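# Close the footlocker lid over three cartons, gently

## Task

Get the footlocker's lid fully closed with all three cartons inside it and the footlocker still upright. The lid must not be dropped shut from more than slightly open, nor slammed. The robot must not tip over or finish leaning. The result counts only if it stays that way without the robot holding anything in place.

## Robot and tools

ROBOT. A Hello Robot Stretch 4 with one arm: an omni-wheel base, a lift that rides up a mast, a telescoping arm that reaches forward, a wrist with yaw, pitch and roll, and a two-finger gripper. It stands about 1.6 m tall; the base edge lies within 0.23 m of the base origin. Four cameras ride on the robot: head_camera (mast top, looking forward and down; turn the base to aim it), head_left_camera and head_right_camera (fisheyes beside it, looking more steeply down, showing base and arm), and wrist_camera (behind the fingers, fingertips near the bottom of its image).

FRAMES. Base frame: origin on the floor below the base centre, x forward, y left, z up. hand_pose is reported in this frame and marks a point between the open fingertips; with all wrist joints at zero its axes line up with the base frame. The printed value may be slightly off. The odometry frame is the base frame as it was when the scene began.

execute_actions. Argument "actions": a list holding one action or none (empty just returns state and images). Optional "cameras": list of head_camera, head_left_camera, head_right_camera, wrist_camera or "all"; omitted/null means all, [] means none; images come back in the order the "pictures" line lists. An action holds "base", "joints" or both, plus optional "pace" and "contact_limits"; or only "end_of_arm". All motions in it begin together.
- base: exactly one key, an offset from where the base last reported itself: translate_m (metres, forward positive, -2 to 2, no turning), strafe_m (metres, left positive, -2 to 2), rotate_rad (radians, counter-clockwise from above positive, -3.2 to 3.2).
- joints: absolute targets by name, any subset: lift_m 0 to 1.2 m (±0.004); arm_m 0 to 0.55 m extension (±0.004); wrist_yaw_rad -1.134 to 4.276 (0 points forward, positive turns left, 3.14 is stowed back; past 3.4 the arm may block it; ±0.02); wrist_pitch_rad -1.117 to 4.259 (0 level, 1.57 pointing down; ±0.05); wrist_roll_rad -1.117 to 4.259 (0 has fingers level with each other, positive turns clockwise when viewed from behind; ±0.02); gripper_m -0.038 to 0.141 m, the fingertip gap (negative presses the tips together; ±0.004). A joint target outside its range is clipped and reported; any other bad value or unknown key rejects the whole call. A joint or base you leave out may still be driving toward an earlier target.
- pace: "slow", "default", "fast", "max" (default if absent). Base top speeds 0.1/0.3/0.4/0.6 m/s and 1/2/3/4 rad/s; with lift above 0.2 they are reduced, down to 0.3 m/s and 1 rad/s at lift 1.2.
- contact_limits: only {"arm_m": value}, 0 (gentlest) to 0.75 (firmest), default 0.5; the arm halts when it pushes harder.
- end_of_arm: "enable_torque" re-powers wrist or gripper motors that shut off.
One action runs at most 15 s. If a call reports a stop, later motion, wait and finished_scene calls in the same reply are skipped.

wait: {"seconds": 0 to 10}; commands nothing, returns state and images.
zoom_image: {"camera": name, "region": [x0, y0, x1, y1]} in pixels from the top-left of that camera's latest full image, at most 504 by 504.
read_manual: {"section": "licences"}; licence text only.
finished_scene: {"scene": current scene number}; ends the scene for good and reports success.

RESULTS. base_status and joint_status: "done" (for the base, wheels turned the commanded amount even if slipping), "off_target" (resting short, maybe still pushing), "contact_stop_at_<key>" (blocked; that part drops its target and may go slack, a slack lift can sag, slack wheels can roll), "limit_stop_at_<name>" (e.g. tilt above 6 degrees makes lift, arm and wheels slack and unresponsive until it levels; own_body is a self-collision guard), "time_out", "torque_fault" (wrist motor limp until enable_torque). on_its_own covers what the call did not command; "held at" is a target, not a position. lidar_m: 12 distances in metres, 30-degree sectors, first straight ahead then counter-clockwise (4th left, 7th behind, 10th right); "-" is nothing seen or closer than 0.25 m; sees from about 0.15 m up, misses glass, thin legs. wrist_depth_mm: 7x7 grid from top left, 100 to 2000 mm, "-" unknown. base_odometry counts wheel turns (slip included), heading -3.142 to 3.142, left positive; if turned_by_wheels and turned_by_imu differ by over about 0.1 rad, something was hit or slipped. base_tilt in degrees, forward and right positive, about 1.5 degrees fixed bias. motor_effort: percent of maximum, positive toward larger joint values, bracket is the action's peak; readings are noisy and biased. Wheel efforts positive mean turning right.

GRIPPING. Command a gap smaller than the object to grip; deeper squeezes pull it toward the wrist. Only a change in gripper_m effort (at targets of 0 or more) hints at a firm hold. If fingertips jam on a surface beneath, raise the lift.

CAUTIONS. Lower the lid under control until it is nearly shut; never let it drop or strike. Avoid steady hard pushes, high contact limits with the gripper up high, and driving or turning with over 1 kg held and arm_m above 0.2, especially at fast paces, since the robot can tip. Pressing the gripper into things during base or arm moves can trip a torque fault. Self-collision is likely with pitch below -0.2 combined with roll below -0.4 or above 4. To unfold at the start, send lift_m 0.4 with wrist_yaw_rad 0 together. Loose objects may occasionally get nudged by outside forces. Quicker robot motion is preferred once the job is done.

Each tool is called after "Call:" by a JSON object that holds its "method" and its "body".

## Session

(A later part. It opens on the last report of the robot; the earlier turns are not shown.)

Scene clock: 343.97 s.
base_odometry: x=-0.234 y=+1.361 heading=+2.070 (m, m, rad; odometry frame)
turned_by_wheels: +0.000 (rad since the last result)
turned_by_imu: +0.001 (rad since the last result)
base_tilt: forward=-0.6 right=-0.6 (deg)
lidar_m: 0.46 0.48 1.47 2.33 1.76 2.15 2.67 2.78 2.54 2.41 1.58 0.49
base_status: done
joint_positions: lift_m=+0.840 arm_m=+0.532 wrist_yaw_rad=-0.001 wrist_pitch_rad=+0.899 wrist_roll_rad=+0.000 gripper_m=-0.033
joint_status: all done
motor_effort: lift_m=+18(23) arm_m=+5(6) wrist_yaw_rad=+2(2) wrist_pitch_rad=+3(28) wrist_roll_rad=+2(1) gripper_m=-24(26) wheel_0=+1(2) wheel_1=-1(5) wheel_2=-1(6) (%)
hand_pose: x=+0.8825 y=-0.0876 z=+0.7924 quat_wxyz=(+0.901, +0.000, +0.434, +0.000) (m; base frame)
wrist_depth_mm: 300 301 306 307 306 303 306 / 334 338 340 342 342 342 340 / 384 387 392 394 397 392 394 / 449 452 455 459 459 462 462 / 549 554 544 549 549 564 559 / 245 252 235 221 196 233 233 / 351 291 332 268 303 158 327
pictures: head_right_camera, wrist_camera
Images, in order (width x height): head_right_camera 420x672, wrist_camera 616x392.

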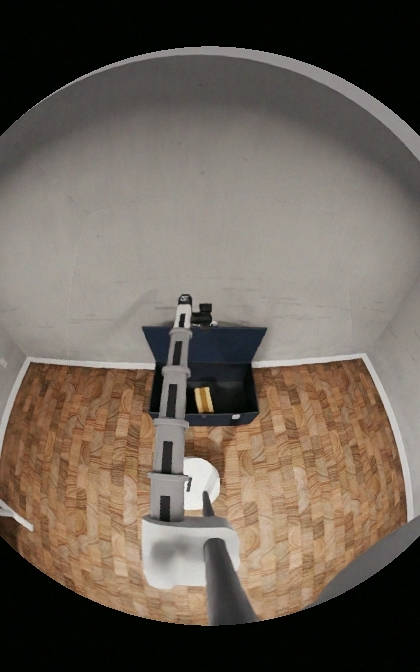

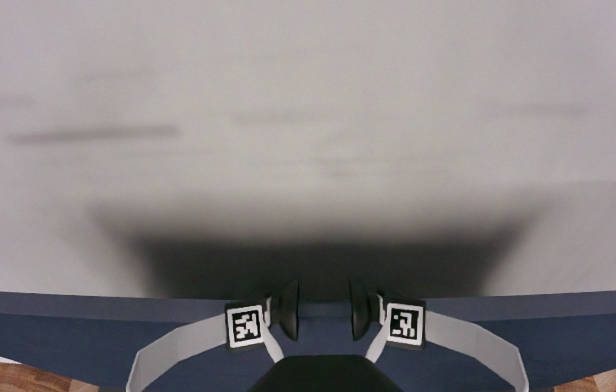

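Call:
{"method": "execute_actions", "body": {"actions": []}}

Scene clock: 372.33 s.
base_odometry: x=-0.234 y=+1.361 heading=+2.070 (m, m, rad; odometry frame)
turned_by_wheels: +0.000 (rad since the last result)
turned_by_imu: +0.001 (rad since the last result)
base_tilt: forward=-0.6 right=-0.6 (deg)
lidar_m: 0.47 0.48 1.46 2.34 1.76 2.14 2.67 2.76 2.54 2.41 1.59 0.50
base_status: done
joint_positions: lift_m=+0.840 arm_m=+0.532 wrist_yaw_rad=-0.001 wrist_pitch_rad=+0.899 wrist_roll_rad=+0.000 gripper_m=-0.033
joint_status: all done
motor_effort: lift_m=+19(23) arm_m=+5(6) wrist_yaw_rad=+2(2) wrist_pitch_rad=+3(28) wrist_roll_rad=+1(1) gripper_m=-24(26) wheel_0=+1(2) wheel_1=-1(5) wheel_2=-1(6) (%)
hand_pose: x=+0.8825 y=-0.0876 z=+0.7924 quat_wxyz=(+0.901, +0.000, +0.434, +0.000) (m; base frame)
wrist_depth_mm: 301 303 304 307 309 304 307 / 334 338 340 343 345 342 340 / 382 387 389 392 389 394 394 / 455 455 459 455 462 462 466 / 549 549 549 549 554 559 559 / 244 253 235 220 195 233 234 / 351 291 330 268 304 158 324
pictures: head_camera, head_left_camera, head_right_camera, wrist_camera
Images, in order (width x height): head_camera 420x560, head_left_camera 420x672, head_right_camera 420x672, wrist_camera 616x392.

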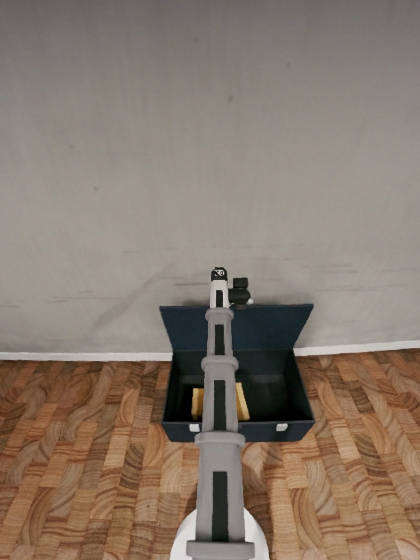

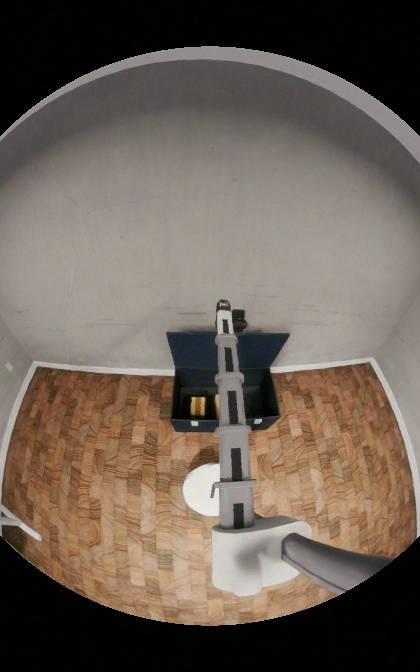

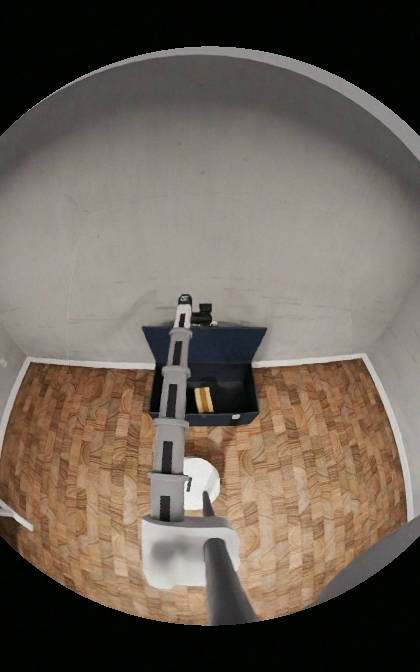

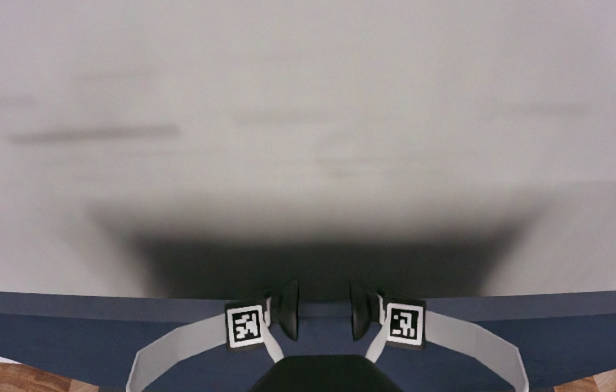

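Call:
{"method": "execute_actions", "body": {"actions": [{"joints": {"arm_m": 0.485, "lift_m": 0.833}}], "cameras": ["wrist_camera"]}}

Scene clock: 386.13 s.
base_odometry: x=-0.234 y=+1.361 heading=+2.070 (m, m, rad; odometry frame)
turned_by_wheels: +0.000 (rad since the last result)
turned_by_imu: +0.001 (rad since the last result)
base_tilt: forward=-0.7 right=-0.7 (deg)
lidar_m: 0.46 0.49 1.48 2.33 1.77 2.17 2.70 2.77 2.53 2.41 1.60 0.51
base_status: not commanded
joint_positions: lift_m=+0.833 arm_m=+0.486 wrist_yaw_rad=-0.001 wrist_pitch_rad=+0.901 wrist_roll_rad=+0.000 gripper_m=-0.033
joint_status: all done
motor_effort: lift_m=+15(17) arm_m=-5(5) wrist_yaw_rad=+5(4) wrist_pitch_rad=-2(18) wrist_roll_rad=+1(1) gripper_m=-22(24) wheel_0=+1(1) wheel_1=-1(1) wheel_2=-1(1) (%)
hand_pose: x=+0.8358 y=-0.0877 z=+0.7854 quat_wxyz=(+0.900, +0.000, +0.435, -0.001) (m; base frame)
wrist_depth_mm: 343 345 351 353 355 351 353 / 382 394 392 394 397 392 397 / 442 449 449 455 452 455 455 / 525 517 525 525 530 535 539 / 634 634 634 634 640 647 661 / 253 242 236 220 198 233 241 / 946 368 517 319 421 158 574
pictures: wrist_camera
Images, in order (width x height): wrist_camera 616x392.

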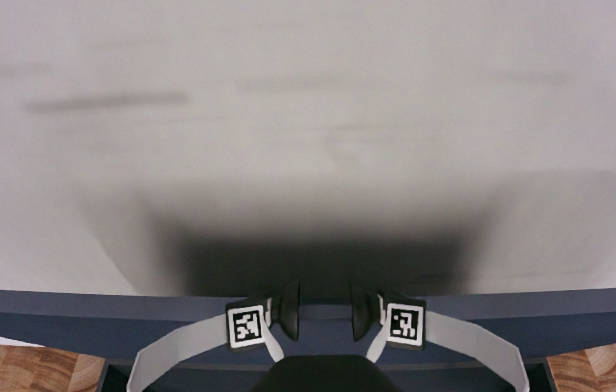

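Call:
{"method": "execute_actions", "body": {"actions": [{"joints": {"arm_m": 0.43, "lift_m": 0.816}}], "cameras": ["wrist_camera"]}}

Scene clock: 392.50 s.
base_odometry: x=-0.234 y=+1.361 heading=+2.070 (m, m, rad; odometry frame)
turned_by_wheels: +0.000 (rad since the last result)
turned_by_imu: +0.002 (rad since the last result)
base_tilt: forward=-0.7 right=-0.6 (deg)
lidar_m: 0.47 0.46 1.45 2.33 1.78 2.15 2.67 2.76 2.54 2.41 1.60 0.51
base_status: not commanded
joint_positions: lift_m=+0.816 arm_m=+0.431 wrist_yaw_rad=-0.003 wrist_pitch_rad=+0.902 wrist_roll_rad=+0.000 gripper_m=-0.033
joint_status: all done
motor_effort: lift_m=+14(15) arm_m=-5(4) wrist_yaw_rad=+9(9) wrist_pitch_rad=-4(16) wrist_roll_rad=+2(2) gripper_m=-23(24) wheel_0=+0(1) wheel_1=-1(1) wheel_2=-1(1) (%)
hand_pose: x=+0.7805 y=-0.0879 z=+0.7683 quat_wxyz=(+0.900, +0.001, +0.436, -0.001) (m; base frame)
wrist_depth_mm: 402 402 404 407 404 404 410 / 442 452 452 455 455 455 455 / 512 521 517 530 525 525 525 / 609 609 609 609 615 615 615 / 723 732 732 741 750 750 759 / 373 268 236 218 196 235 427 / 931 640 741 661 707 418 891
pictures: wrist_camera
Images, in order (width x height): wrist_camera 616x392.

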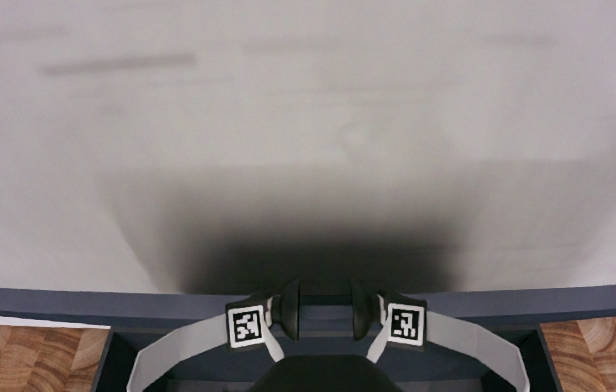

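Call:
{"method": "zoom_image", "body": {"camera": "wrist_camera", "region": [220, 250, 430, 380]}}

Region (220, 250, 430, 380) of wrist_camera's 616x392 image, scaled by 2.400; it fills the top 312 rows of this view, and the rest is white.

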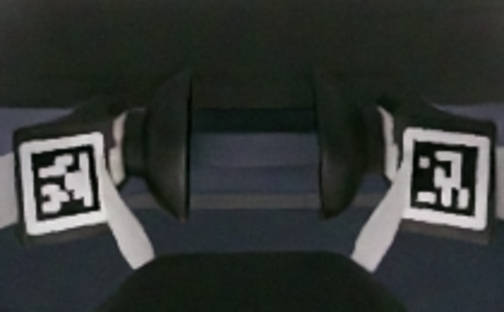

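Call:
{"method": "execute_actions", "body": {"actions": [{"base": {"strafe_m": -0.005}, "joints": {"arm_m": 0.372, "lift_m": 0.789}}], "cameras": ["wrist_camera"]}}

Scene clock: 416.83 s.
base_odometry: x=-0.230 y=+1.364 heading=+2.070 (m, m, rad; odometry frame)
turned_by_wheels: +0.000 (rad since the last result)
turned_by_imu: +0.002 (rad since the last result)
base_tilt: forward=-0.7 right=-0.7 (deg)
lidar_m: 0.47 0.48 1.47 2.34 1.77 2.16 2.68 2.74 2.54 2.40 1.59 0.51
base_status: done
joint_positions: lift_m=+0.789 arm_m=+0.373 wrist_yaw_rad=-0.001 wrist_pitch_rad=+0.902 wrist_roll_rad=+0.000 gripper_m=-0.033
joint_status: all done
motor_effort: lift_m=+14(16) arm_m=-5(3) wrist_yaw_rad=+4(8) wrist_pitch_rad=-5(11) wrist_roll_rad=+2(2) gripper_m=-23(23) wheel_0=+3(5) wheel_1=+2(7) wheel_2=-1(2) (%)
hand_pose: x=+0.7224 y=-0.0877 z=+0.7412 quat_wxyz=(+0.900, +0.000, +0.436, -0.001) (m; base frame)
wrist_depth_mm: 459 462 459 469 469 462 473 / 508 517 521 521 525 521 521 / 580 597 597 597 597 597 603 / 699 691 691 707 707 715 715 / 831 854 854 842 854 866 878 / 293 415 236 216 194 232 270 / 931 597 878 820 866 160 634
pictures: wrist_camera
Images, in order (width x height): wrist_camera 616x392.

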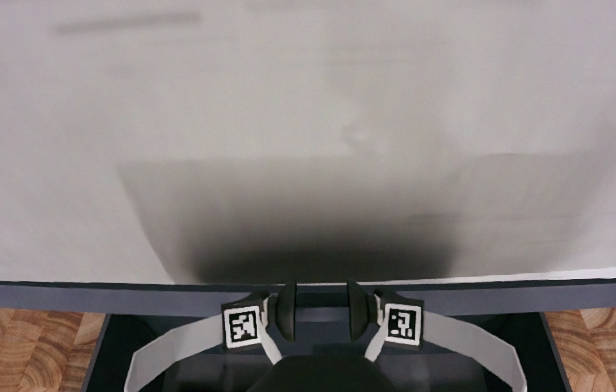

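Call:
{"method": "zoom_image", "body": {"camera": "wrist_camera", "region": [220, 250, 430, 380]}}

Call:
{"method": "execute_actions", "body": {"actions": [{"joints": {"arm_m": 0.315, "lift_m": 0.751}}], "cameras": ["wrist_camera"]}}

Region (220, 250, 430, 380) of wrist_camera's 616x392 image, scaled by 2.400; it fills the top 312 rows of this view, and the rest is white.

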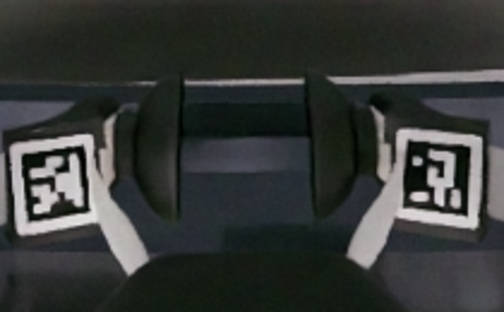

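Scene clock: 426.50 s.
base_odometry: x=-0.230 y=+1.364 heading=+2.070 (m, m, rad; odometry frame)
turned_by_wheels: +0.000 (rad since the last result)
turned_by_imu: +0.001 (rad since the last result)
base_tilt: forward=-0.7 right=-0.7 (deg)
lidar_m: 0.47 0.49 1.47 2.32 1.75 2.15 2.68 2.77 2.54 2.41 1.60 0.51
base_status: not commanded
joint_positions: lift_m=+0.751 arm_m=+0.316 wrist_yaw_rad=-0.003 wrist_pitch_rad=+0.904 wrist_roll_rad=+0.000 gripper_m=-0.033
joint_status: all done
motor_effort: lift_m=+13(13) arm_m=-3(6) wrist_yaw_rad=+9(11) wrist_pitch_rad=-12(13) wrist_roll_rad=+0(2) gripper_m=-22(22) wheel_0=+3(3) wheel_1=+2(2) wheel_2=-1(1) (%)
hand_pose: x=+0.6646 y=-0.0880 z=+0.7029 quat_wxyz=(+0.900, +0.001, +0.437, -0.001) (m; base frame)
wrist_depth_mm: 517 517 525 525 525 525 525 / 569 585 580 585 591 585 580 / 654 661 676 676 683 683 683 / 778 778 788 788 788 809 798 / 866 554 564 554 525 488 462 / 242 252 236 223 193 230 394 / 891 591 831 866 842 668 597
pictures: wrist_camera
Images, in order (width x height): wrist_camera 616x392.

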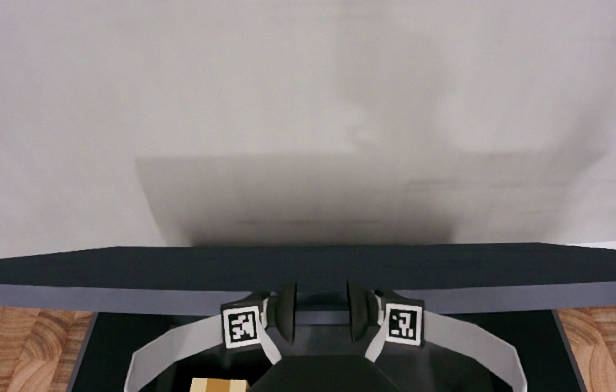

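Call:
{"method": "zoom_image", "body": {"camera": "wrist_camera", "region": [220, 250, 430, 380]}}

Region (220, 250, 430, 380) of wrist_camera's 616x392 image, scaled by 2.400; it fills the top 312 rows of this view, and the rest is white.

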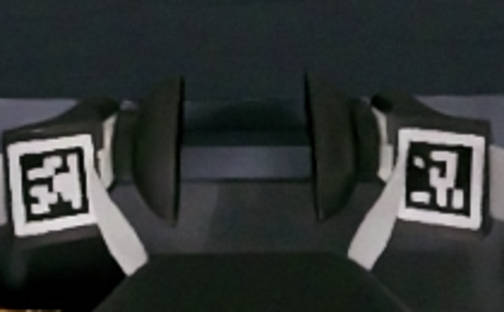

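Call:
{"method": "execute_actions", "body": {"actions": [{"joints": {"arm_m": 0.259, "lift_m": 0.705}}], "cameras": ["wrist_camera"]}}

Call:
{"method": "zoom_image", "body": {"camera": "wrist_camera", "region": [220, 250, 430, 380]}}

Scene clock: 441.77 s.
base_odometry: x=-0.230 y=+1.364 heading=+2.070 (m, m, rad; odometry frame)
turned_by_wheels: +0.000 (rad since the last result)
turned_by_imu: +0.001 (rad since the last result)
base_tilt: forward=-0.6 right=-0.6 (deg)
lidar_m: 0.47 0.48 1.46 2.34 1.76 2.16 2.68 2.78 2.52 2.41 1.60 0.50
base_status: not commanded
joint_positions: lift_m=+0.705 arm_m=+0.260 wrist_yaw_rad=-0.001 wrist_pitch_rad=+0.905 wrist_roll_rad=+0.000 gripper_m=-0.033
joint_status: all done
motor_effort: lift_m=+17(16) arm_m=-5(8) wrist_yaw_rad=+3(8) wrist_pitch_rad=-15(14) wrist_roll_rad=+3(1) gripper_m=-25(25) wheel_0=+2(3) wheel_1=+2(2) wheel_2=-1(1) (%)
hand_pose: x=+0.6089 y=-0.0876 z=+0.6564 quat_wxyz=(+0.899, +0.000, +0.437, +0.000) (m; base frame)
wrist_depth_mm: 580 580 580 580 580 574 580 / 634 640 654 647 654 654 654 / 732 741 741 750 750 741 750 / 854 809 831 831 820 820 842 / 327 332 329 329 319 312 306 / 559 238 235 222 194 231 554 / 554 591 691 585 778 418 591
pictures: wrist_camera
Images, in order (width x height): wrist_camera 616x392.

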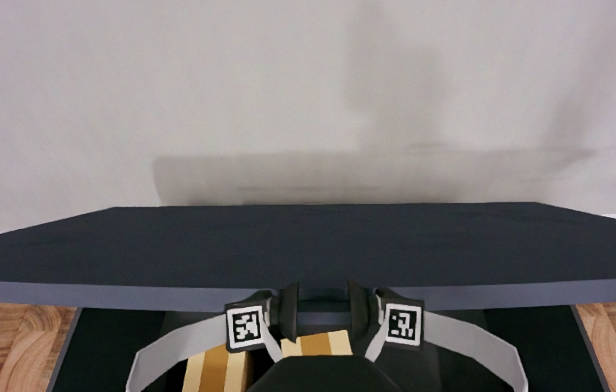

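Region (220, 250, 430, 380) of wrist_camera's 616x392 image, scaled by 2.400; it fills the top 312 rows of this view, and the rest is white.

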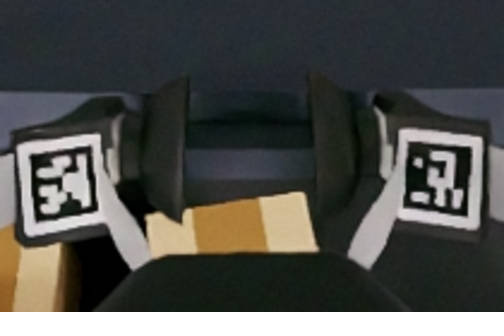

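Call:
{"method": "execute_actions", "body": {"actions": [{"joints": {"arm_m": 0.228, "lift_m": 0.666}}], "cameras": ["wrist_camera"]}}

Call:
{"method": "zoom_image", "body": {"camera": "wrist_camera", "region": [220, 250, 430, 380]}}

Scene clock: 474.63 s.
base_odometry: x=-0.230 y=+1.364 heading=+2.070 (m, m, rad; odometry frame)
turned_by_wheels: +0.000 (rad since the last result)
turned_by_imu: +0.001 (rad since the last result)
base_tilt: forward=-0.6 right=-0.7 (deg)
lidar_m: 0.47 0.48 1.45 2.33 1.76 2.17 2.67 2.77 2.53 2.41 1.58 0.49
base_status: not commanded
joint_positions: lift_m=+0.666 arm_m=+0.228 wrist_yaw_rad=-0.004 wrist_pitch_rad=+0.909 wrist_roll_rad=+0.000 gripper_m=-0.033
joint_status: all done
on_its_own: wrist_pitch_rad is at rest, and its effort (-25) is outside its rest range (-23 to +23)
motor_effort: lift_m=+14(19) arm_m=-3(8) wrist_yaw_rad=+11(11) wrist_pitch_rad=-25(25) wrist_roll_rad=+1(1) gripper_m=-22(30) wheel_0=+0(2) wheel_1=+1(2) wheel_2=-1(4) (%)
hand_pose: x=+0.5763 y=-0.0881 z=+0.6170 quat_wxyz=(+0.898, +0.001, +0.439, -0.002) (m; base frame)
wrist_depth_mm: 603 603 609 627 609 615 621 / 668 668 683 691 683 691 691 / 778 788 798 809 809 788 798 / 854 525 512 500 484 477 466 / 300 300 297 296 289 283 277 / 530 239 234 224 194 229 544 / 530 591 640 554 741 668 591
pictures: wrist_camera
Images, in order (width x height): wrist_camera 616x392.

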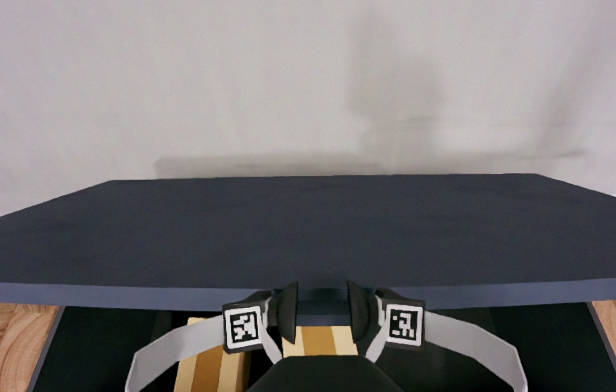

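Region (220, 250, 430, 380) of wrist_camera's 616x392 image, scaled by 2.400; it fills the top 312 rows of this view, and the rest is white.

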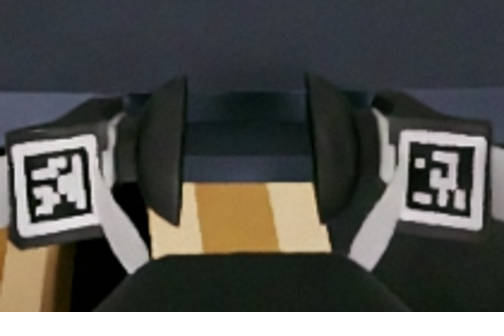

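Call:
{"method": "execute_actions", "body": {"actions": [{"joints": {"arm_m": 0.196, "lift_m": 0.624}}], "cameras": ["wrist_camera"]}}

Call:
{"method": "zoom_image", "body": {"camera": "wrist_camera", "region": [220, 250, 430, 380]}}

Scene clock: 487.93 s.
base_odometry: x=-0.230 y=+1.364 heading=+2.070 (m, m, rad; odometry frame)
turned_by_wheels: +0.000 (rad since the last result)
turned_by_imu: +0.002 (rad since the last result)
base_tilt: forward=-0.6 right=-0.6 (deg)
lidar_m: 0.46 0.48 1.47 2.35 1.77 2.16 2.68 2.77 2.52 2.40 1.58 0.50
base_status: not commanded
joint_positions: lift_m=+0.624 arm_m=+0.197 wrist_yaw_rad=-0.003 wrist_pitch_rad=+0.910 wrist_roll_rad=+0.000 gripper_m=-0.033
joint_status: all done
on_its_own: wrist_pitch_rad is at rest, and its effort (-27) is outside its rest range (-23 to +23)
motor_effort: lift_m=+15(21) arm_m=-3(10) wrist_yaw_rad=+10(11) wrist_pitch_rad=-27(29) wrist_roll_rad=+1(0) gripper_m=-21(30) wheel_0=+0(1) wheel_1=+1(1) wheel_2=+0(4) (%)
hand_pose: x=+0.5442 y=-0.0880 z=+0.5747 quat_wxyz=(+0.898, +0.001, +0.439, -0.002) (m; base frame)
wrist_depth_mm: 634 634 647 654 654 640 647 / 691 715 723 732 732 732 732 / 809 798 768 778 788 788 798 / 421 413 407 397 389 387 377 / 282 281 278 276 273 266 263 / 484 634 234 224 194 229 544 / 500 591 603 512 707 668 603
pictures: wrist_camera
Images, in order (width x height): wrist_camera 616x392.

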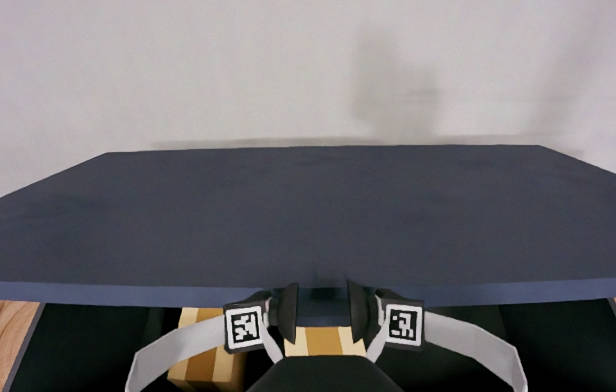

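Region (220, 250, 430, 380) of wrist_camera's 616x392 image, scaled by 2.400; it fills the top 312 rows of this view, and the rest is white.

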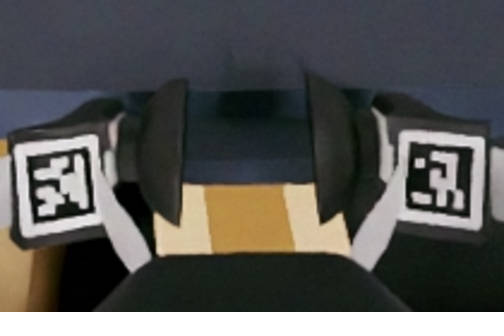

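Call:
{"method": "execute_actions", "body": {"actions": [{"joints": {"arm_m": 0.175, "lift_m": 0.594}}], "cameras": ["wrist_camera"]}}

Call:
{"method": "zoom_image", "body": {"camera": "wrist_camera", "region": [240, 260, 410, 360]}}

Scene clock: 549.50 s.
base_odometry: x=-0.230 y=+1.364 heading=+2.070 (m, m, rad; odometry frame)
turned_by_wheels: +0.000 (rad since the last result)
turned_by_imu: +0.002 (rad since the last result)
base_tilt: forward=-0.7 right=-0.7 (deg)
lidar_m: 0.46 0.48 1.48 2.33 1.78 2.16 2.67 2.77 2.54 2.41 1.61 0.49
base_status: not commanded
joint_positions: lift_m=+0.594 arm_m=+0.176 wrist_yaw_rad=-0.001 wrist_pitch_rad=+0.906 wrist_roll_rad=+0.000 gripper_m=-0.033
joint_status: all done
motor_effort: lift_m=+17(20) arm_m=-5(10) wrist_yaw_rad=+2(11) wrist_pitch_rad=-16(28) wrist_roll_rad=+2(1) gripper_m=-23(29) wheel_0=-1(1) wheel_1=+1(1) wheel_2=+2(5) (%)
hand_pose: x=+0.5246 y=-0.0876 z=+0.5452 quat_wxyz=(+0.899, +0.000, +0.438, +0.000) (m; base frame)
wrist_depth_mm: 654 654 668 661 661 661 668 / 723 732 750 759 750 750 732 / 820 603 580 559 549 554 549 / 377 375 370 362 357 351 347 / 272 272 270 267 263 259 256 / 455 627 232 222 194 231 549 / 500 585 597 484 668 154 591
pictures: wrist_camera
Images, in order (width x height): wrist_camera 616x392.

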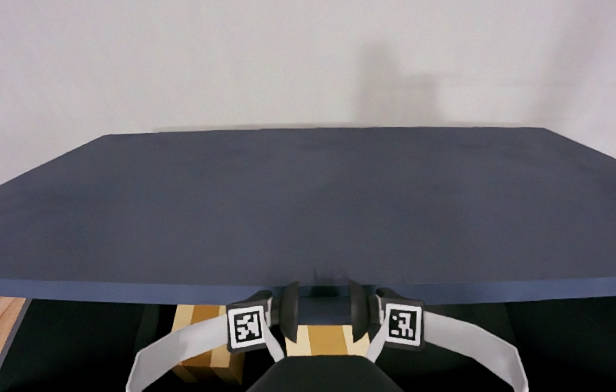

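Region (240, 260, 410, 360) of wrist_camera's 616x392 image, scaled by 2.965; it fills the top 296 rows of this view, and the rest is white.

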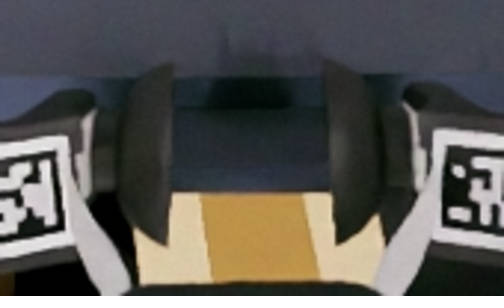

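Call:
{"method": "execute_actions", "body": {"actions": [{"joints": {"arm_m": 0.148, "lift_m": 0.528}, "pace": "slow"}], "cameras": ["wrist_camera"]}}

Call:
{"method": "zoom_image", "body": {"camera": "wrist_camera", "region": [240, 260, 410, 360]}}

Scene clock: 564.77 s.
base_odometry: x=-0.230 y=+1.364 heading=+2.070 (m, m, rad; odometry frame)
turned_by_wheels: +0.000 (rad since the last result)
turned_by_imu: +0.002 (rad since the last result)
base_tilt: forward=-0.6 right=-0.7 (deg)
lidar_m: 0.47 0.50 1.46 2.34 1.78 2.15 2.67 2.76 2.52 2.39 1.60 0.50
base_status: not commanded
joint_positions: lift_m=+0.528 arm_m=+0.149 wrist_yaw_rad=-0.001 wrist_pitch_rad=+0.907 wrist_roll_rad=+0.000 gripper_m=-0.033
joint_status: all done
motor_effort: lift_m=+17(19) arm_m=-5(7) wrist_yaw_rad=+4(3) wrist_pitch_rad=-19(21) wrist_roll_rad=+1(2) gripper_m=-25(25) wheel_0=-1(1) wheel_1=+1(1) wheel_2=+2(2) (%)
hand_pose: x=+0.4974 y=-0.0877 z=+0.4791 quat_wxyz=(+0.899, +0.000, +0.438, -0.001) (m; base frame)
wrist_depth_mm: 668 676 683 691 691 683 707 / 750 732 732 741 741 732 723 / 452 439 427 418 413 407 407 / 329 327 319 317 312 307 306 / 260 257 257 255 252 248 245 / 477 569 230 221 194 230 559 / 500 332 332 415 418 154 559
pictures: wrist_camera
Images, in order (width x height): wrist_camera 616x392.

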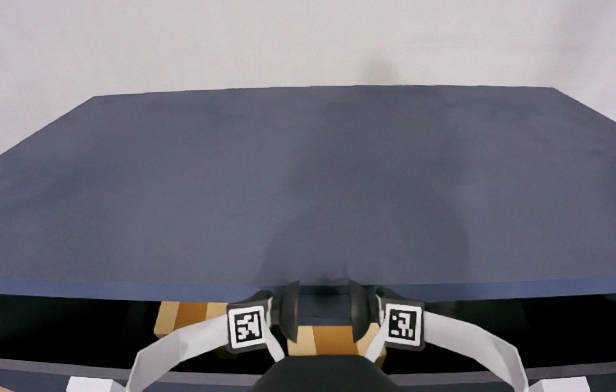

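Region (240, 260, 410, 360) of wrist_camera's 616x392 image, scaled by 2.965; it fills the top 296 rows of this view, and the rest is white.

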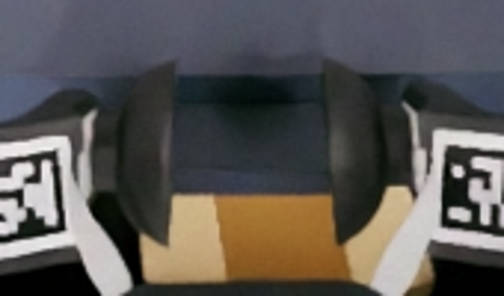

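Call:
{"method": "execute_actions", "body": {"actions": [{"joints": {"arm_m": 0.131, "lift_m": 0.455}, "pace": "slow"}], "cameras": ["wrist_camera"]}}

Call:
{"method": "zoom_image", "body": {"camera": "wrist_camera", "region": [200, 250, 450, 392]}}

Scene clock: 575.67 s.
base_odometry: x=-0.230 y=+1.364 heading=+2.070 (m, m, rad; odometry frame)
turned_by_wheels: +0.000 (rad since the last result)
turned_by_imu: +0.002 (rad since the last result)
base_tilt: forward=-0.7 right=-0.6 (deg)
lidar_m: 0.47 0.46 1.46 2.34 1.79 2.18 2.68 2.78 2.53 2.41 1.59 0.49
base_status: not commanded
joint_positions: lift_m=+0.455 arm_m=+0.132 wrist_yaw_rad=-0.002 wrist_pitch_rad=+0.908 wrist_roll_rad=+0.000 gripper_m=-0.033
joint_status: all done
motor_effort: lift_m=+17(16) arm_m=-5(7) wrist_yaw_rad=+4(4) wrist_pitch_rad=-23(23) wrist_roll_rad=+1(1) gripper_m=-24(27) wheel_0=+0(1) wheel_1=+1(1) wheel_2=+2(2) (%)
hand_pose: x=+0.4801 y=-0.0877 z=+0.4059 quat_wxyz=(+0.899, +0.000, +0.439, -0.001) (m; base frame)
wrist_depth_mm: 707 691 691 683 621 676 691 / 480 462 452 439 433 430 433 / 366 359 353 345 342 338 338 / 298 294 291 287 285 281 278 / 251 250 248 246 242 238 236 / 459 287 227 222 195 277 564 / 291 300 319 273 303 154 304
pictures: wrist_camera
Images, in order (width x height): wrist_camera 616x392.

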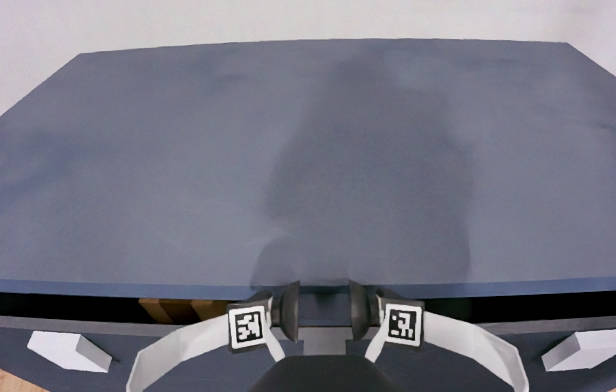

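Region (200, 250, 450, 392) of wrist_camera's 616x392 image, scaled by 2.016; it fills the top 286 rows of this view, and the rest is white.

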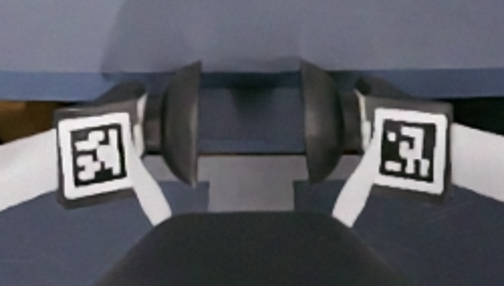

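Call:
{"method": "execute_actions", "body": {"actions": [{"joints": {"arm_m": 0.125, "lift_m": 0.413}, "pace": "slow"}], "cameras": ["wrist_camera"]}}

Call:
{"method": "zoom_image", "body": {"camera": "wrist_camera", "region": [100, 250, 450, 392]}}

Scene clock: 586.23 s.
base_odometry: x=-0.230 y=+1.364 heading=+2.070 (m, m, rad; odometry frame)
turned_by_wheels: +0.000 (rad since the last result)
turned_by_imu: +0.002 (rad since the last result)
base_tilt: forward=-0.6 right=-0.7 (deg)
lidar_m: 0.47 0.48 1.47 2.33 1.77 2.16 2.69 2.77 2.54 2.40 1.59 0.51
base_status: not commanded
joint_positions: lift_m=+0.413 arm_m=+0.126 wrist_yaw_rad=-0.001 wrist_pitch_rad=+0.905 wrist_roll_rad=+0.000 gripper_m=-0.033
joint_status: all done
motor_effort: lift_m=+18(18) arm_m=-5(8) wrist_yaw_rad=+2(5) wrist_pitch_rad=-16(23) wrist_roll_rad=+1(1) gripper_m=-26(25) wheel_0=-1(1) wheel_1=+1(1) wheel_2=+2(2) (%)
hand_pose: x=+0.4749 y=-0.0876 z=+0.3643 quat_wxyz=(+0.899, +0.000, +0.437, +0.000) (m; base frame)
wrist_depth_mm: 683 512 496 480 480 477 459 / 424 407 397 389 379 382 382 / 342 334 329 324 322 317 314 / 286 283 279 274 274 270 268 / 246 246 244 240 237 236 233 / 262 262 227 222 195 249 249 / 349 314 336 244 312 154 327
pictures: wrist_camera
Images, in order (width x height): wrist_camera 616x392.

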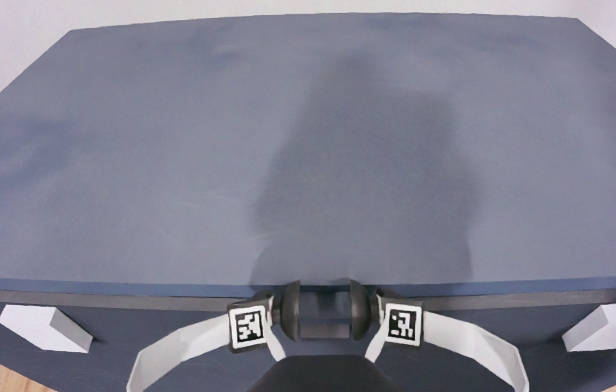

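Region (100, 250, 450, 392) of wrist_camera's 616x392 image, scaled by 1.440; it fills the top 204 rows of this view, and the rest is white.

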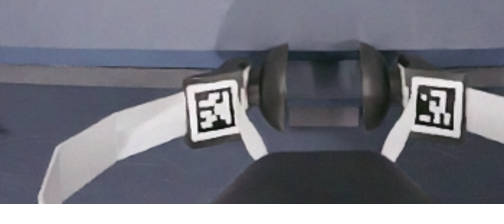

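Call:
{"method": "execute_actions", "body": {"actions": [{"joints": {"lift_m": 0.399}, "pace": "slow"}], "cameras": ["wrist_camera"]}}

Call:
{"method": "zoom_image", "body": {"camera": "wrist_camera", "region": [150, 260, 400, 370]}}

Scene clock: 596.20 s.
base_odometry: x=-0.230 y=+1.364 heading=+2.070 (m, m, rad; odometry frame)
turned_by_wheels: +0.000 (rad since the last result)
turned_by_imu: +0.001 (rad since the last result)
base_tilt: forward=-0.6 right=-0.7 (deg)
lidar_m: 0.47 0.47 1.47 2.33 1.77 2.17 2.68 2.78 2.53 2.41 1.60 0.50
base_status: not commanded
joint_positions: lift_m=+0.399 arm_m=+0.126 wrist_yaw_rad=-0.001 wrist_pitch_rad=+0.907 wrist_roll_rad=+0.000 gripper_m=-0.033
joint_status: all done
motor_effort: lift_m=+17(18) arm_m=-5(6) wrist_yaw_rad=+4(4) wrist_pitch_rad=-19(20) wrist_roll_rad=+1(2) gripper_m=-24(25) wheel_0=-1(1) wheel_1=+1(1) wheel_2=+2(2) (%)
hand_pose: x=+0.4745 y=-0.0877 z=+0.3501 quat_wxyz=(+0.899, +0.000, +0.438, -0.001) (m; base frame)
wrist_depth_mm: 512 488 462 452 449 445 433 / 399 392 379 370 370 364 366 / 332 324 317 312 310 309 307 / 281 278 276 272 271 267 263 / 245 244 241 240 238 234 231 / 250 257 227 223 194 239 250 / 353 314 338 296 319 154 329
pictures: wrist_camera
Images, in order (width x height): wrist_camera 616x392.

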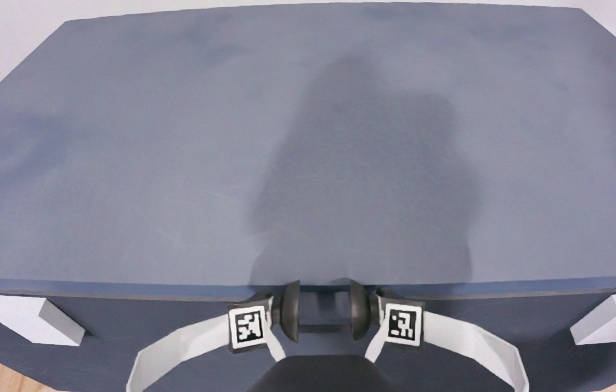

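Region (150, 260, 400, 370) of wrist_camera's 616x392 image, scaled by 2.016; it fills the top 222 rows of this view, and the rest is white.

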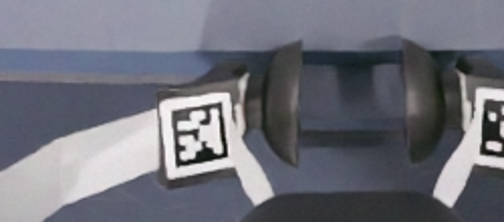

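Call:
{"method": "execute_actions", "body": {"actions": [{"joints": {"lift_m": 0.393}, "pace": "slow"}], "cameras": ["wrist_camera"]}}

Call:
{"method": "zoom_image", "body": {"camera": "wrist_camera", "region": [150, 260, 400, 370]}}

Scene clock: 602.70 s.
base_odometry: x=-0.230 y=+1.364 heading=+2.070 (m, m, rad; odometry frame)
turned_by_wheels: +0.000 (rad since the last result)
turned_by_imu: +0.001 (rad since the last result)
base_tilt: forward=-0.6 right=-0.6 (deg)
lidar_m: 0.47 0.48 1.45 2.33 1.78 2.17 2.68 2.78 2.52 2.40 1.59 0.50
base_status: not commanded
joint_positions: lift_m=+0.393 arm_m=+0.126 wrist_yaw_rad=-0.002 wrist_pitch_rad=+0.907 wrist_roll_rad=+0.000 gripper_m=-0.033
joint_status: all done
motor_effort: lift_m=+17(20) arm_m=-5(5) wrist_yaw_rad=+5(4) wrist_pitch_rad=-21(20) wrist_roll_rad=+1(2) gripper_m=-25(26) wheel_0=-1(0) wheel_1=+1(1) wheel_2=+2(2) (%)
hand_pose: x=+0.4744 y=-0.0877 z=+0.3441 quat_wxyz=(+0.899, +0.000, +0.438, -0.001) (m; base frame)
wrist_depth_mm: 477 469 449 445 442 436 427 / 392 382 375 366 362 362 362 / 325 320 317 309 306 306 301 / 281 276 274 272 268 265 263 / 245 243 242 238 237 233 231 / 250 255 226 223 194 236 251 / 349 315 336 297 319 154 330
pictures: wrist_camera
Images, in order (width x height): wrist_camera 616x392.

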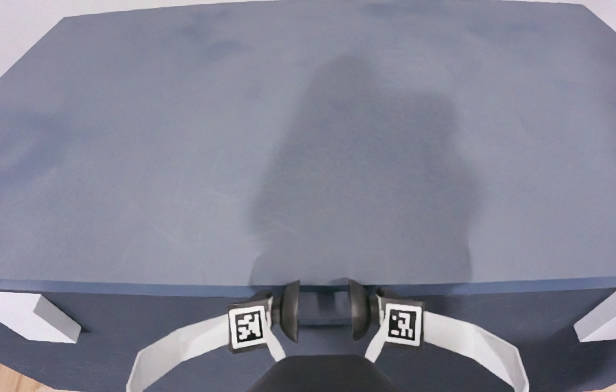

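Region (150, 260, 400, 370) of wrist_camera's 616x392 image, scaled by 2.016; it fills the top 222 rows of this view, and the rest is white.

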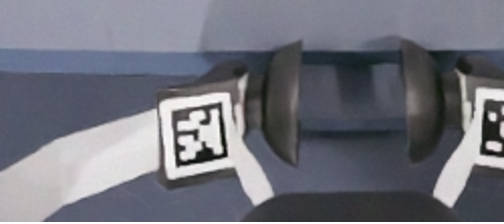

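Call:
{"method": "execute_actions", "body": {"actions": [{"joints": {"lift_m": 0.387}, "pace": "slow"}], "cameras": ["wrist_camera"]}}

Call:
{"method": "zoom_image", "body": {"camera": "wrist_camera", "region": [150, 260, 400, 370]}}

Scene clock: 608.93 s.
base_odometry: x=-0.230 y=+1.364 heading=+2.070 (m, m, rad; odometry frame)
turned_by_wheels: +0.000 (rad since the last result)
turned_by_imu: +0.001 (rad since the last result)
base_tilt: forward=-0.6 right=-0.6 (deg)
lidar_m: 0.47 0.47 1.45 2.33 1.77 2.16 2.68 2.77 2.53 2.40 1.58 0.50
base_status: not commanded
joint_positions: lift_m=+0.388 arm_m=+0.125 wrist_yaw_rad=-0.004 wrist_pitch_rad=+0.906 wrist_roll_rad=+0.000 gripper_m=-0.033
joint_status: all done
motor_effort: lift_m=+12(17) arm_m=-3(5) wrist_yaw_rad=+11(13) wrist_pitch_rad=-18(20) wrist_roll_rad=+1(2) gripper_m=-22(27) wheel_0=+0(1) wheel_1=+1(1) wheel_2=-1(2) (%)
hand_pose: x=+0.4739 y=-0.0881 z=+0.3386 quat_wxyz=(+0.899, +0.001, +0.438, -0.002) (m; base frame)
wrist_depth_mm: 477 466 449 442 433 439 424 / 394 382 373 364 364 362 359 / 325 320 315 310 307 303 303 / 278 276 272 270 267 265 262 / 244 242 239 238 236 234 231 / 250 255 224 222 196 236 250 / 345 309 334 294 315 158 327
pictures: wrist_camera
Images, in order (width x height): wrist_camera 616x392.

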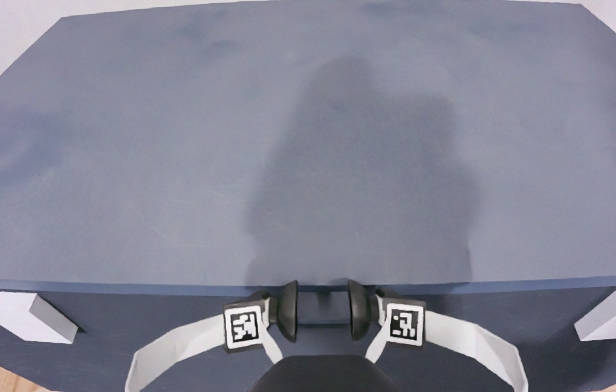

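Region (150, 260, 400, 370) of wrist_camera's 616x392 image, scaled by 2.016; it fills the top 222 rows of this view, and the rest is white.

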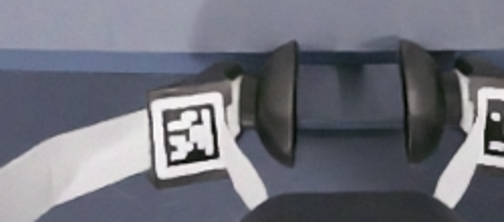

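Call:
{"method": "execute_actions", "body": {"actions": [{"joints": {"gripper_m": 0.06, "arm_m": 0.117}, "pace": "default"}], "cameras": ["wrist_camera"]}}

Scene clock: 620.27 s.
base_odometry: x=-0.230 y=+1.364 heading=+2.070 (m, m, rad; odometry frame)
turned_by_wheels: +0.000 (rad since the last result)
turned_by_imu: +0.002 (rad since the last result)
base_tilt: forward=-0.6 right=-0.7 (deg)
lidar_m: 0.47 0.46 1.45 2.33 1.78 2.14 2.67 2.75 2.53 2.40 1.59 0.50
base_status: not commanded
joint_positions: lift_m=+0.387 arm_m=+0.117 wrist_yaw_rad=-0.004 wrist_pitch_rad=+0.910 wrist_roll_rad=+0.000 gripper_m=+0.060
joint_status: all done
on_its_own: wrist_pitch_rad is at rest, and its effort (-27) is outside its rest range (-23 to +23)
motor_effort: lift_m=+15(15) arm_m=-1(8) wrist_yaw_rad=+13(15) wrist_pitch_rad=-27(28) wrist_roll_rad=+0(1) gripper_m=+0(24) wheel_0=+0(0) wheel_1=+1(1) wheel_2=-3(3) (%)
hand_pose: x=+0.4649 y=-0.0882 z=+0.3378 quat_wxyz=(+0.898, +0.001, +0.439, -0.002) (m; base frame)
wrist_depth_mm: 466 459 442 430 424 421 415 / 384 377 366 359 351 351 349 / 319 314 309 303 300 298 296 / 273 272 266 265 262 258 255 / 242 239 237 235 233 233 232 / 268 279 247 228 198 273 276 / 382 370 342 149 347 330 364
pictures: wrist_camera
Images, in order (width x height): wrist_camera 616x392.

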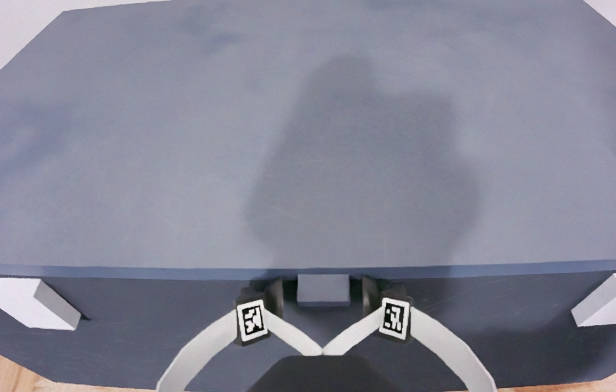

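The pads are pressing on the box front now, so I'll retract the arm straight back.

Call:
{"method": "execute_actions", "body": {"actions": [{"joints": {"arm_m": 0.05}, "pace": "fast"}]}}

Scene clock: 624.17 s.
base_odometry: x=-0.230 y=+1.364 heading=+2.070 (m, m, rad; odometry frame)
turned_by_wheels: +0.000 (rad since the last result)
turned_by_imu: +0.002 (rad since the last result)
base_tilt: forward=-0.6 right=-0.7 (deg)
lidar_m: 0.46 0.46 1.44 2.34 1.79 2.16 2.68 2.78 2.54 2.40 1.59 0.50
base_status: not commanded
joint_positions: lift_m=+0.387 arm_m=+0.051 wrist_yaw_rad=+0.000 wrist_pitch_rad=+0.902 wrist_roll_rad=+0.000 gripper_m=+0.060
joint_status: all done
motor_effort: lift_m=+16(15) arm_m=-6(7) wrist_yaw_rad=+0(11) wrist_pitch_rad=-4(27) wrist_roll_rad=+1(1) gripper_m=-3(3) wheel_0=+0(1) wheel_1=+1(1) wheel_2=+0(3) (%)
hand_pose: x=+0.4009 y=-0.0874 z=+0.3392 quat_wxyz=(+0.900, +0.000, +0.436, +0.000) (m; base frame)
wrist_depth_mm: 480 477 462 449 439 439 430 / 397 382 375 366 364 362 362 / 329 320 315 312 309 304 303 / 290 287 283 279 279 277 276 / 327 332 329 329 324 324 320 / 445 427 379 392 211 407 415 / 544 530 517 160 508 500 500
pictures: head_camera, head_left_camera, head_right_camera, wrist_camera
Images, in order (width x height): head_camera 420x560, head_left_camera 420x672, head_right_camera 420x672, wrist_camera 616x392.

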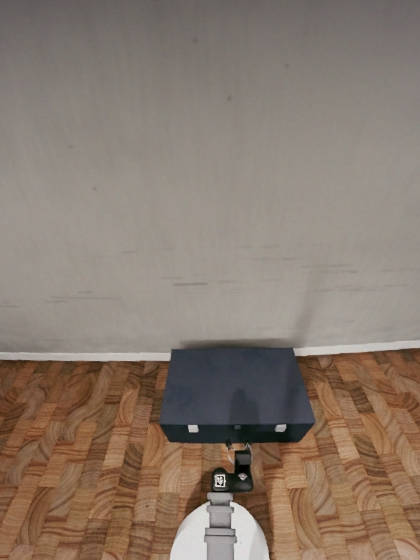

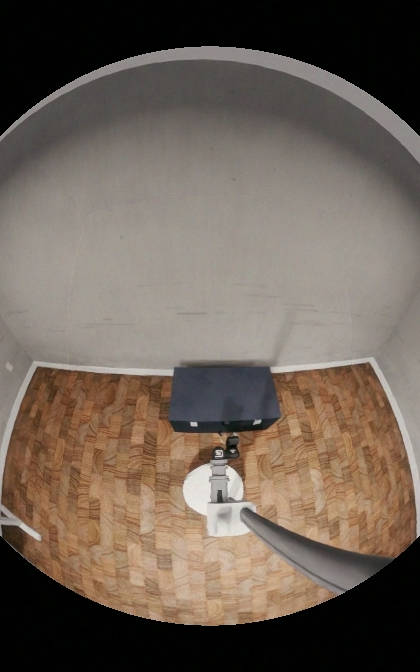

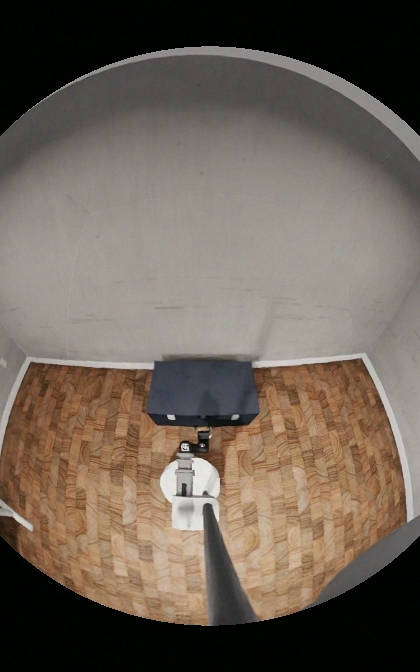

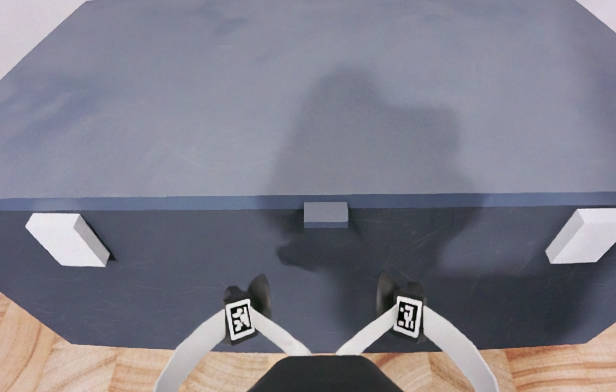

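The lid is fully shut with no gap visible, and the gripper is clear of the footlocker.

Call:
{"method": "finished_scene", "body": {"scene": 2}}

The scene is finished: the task was done.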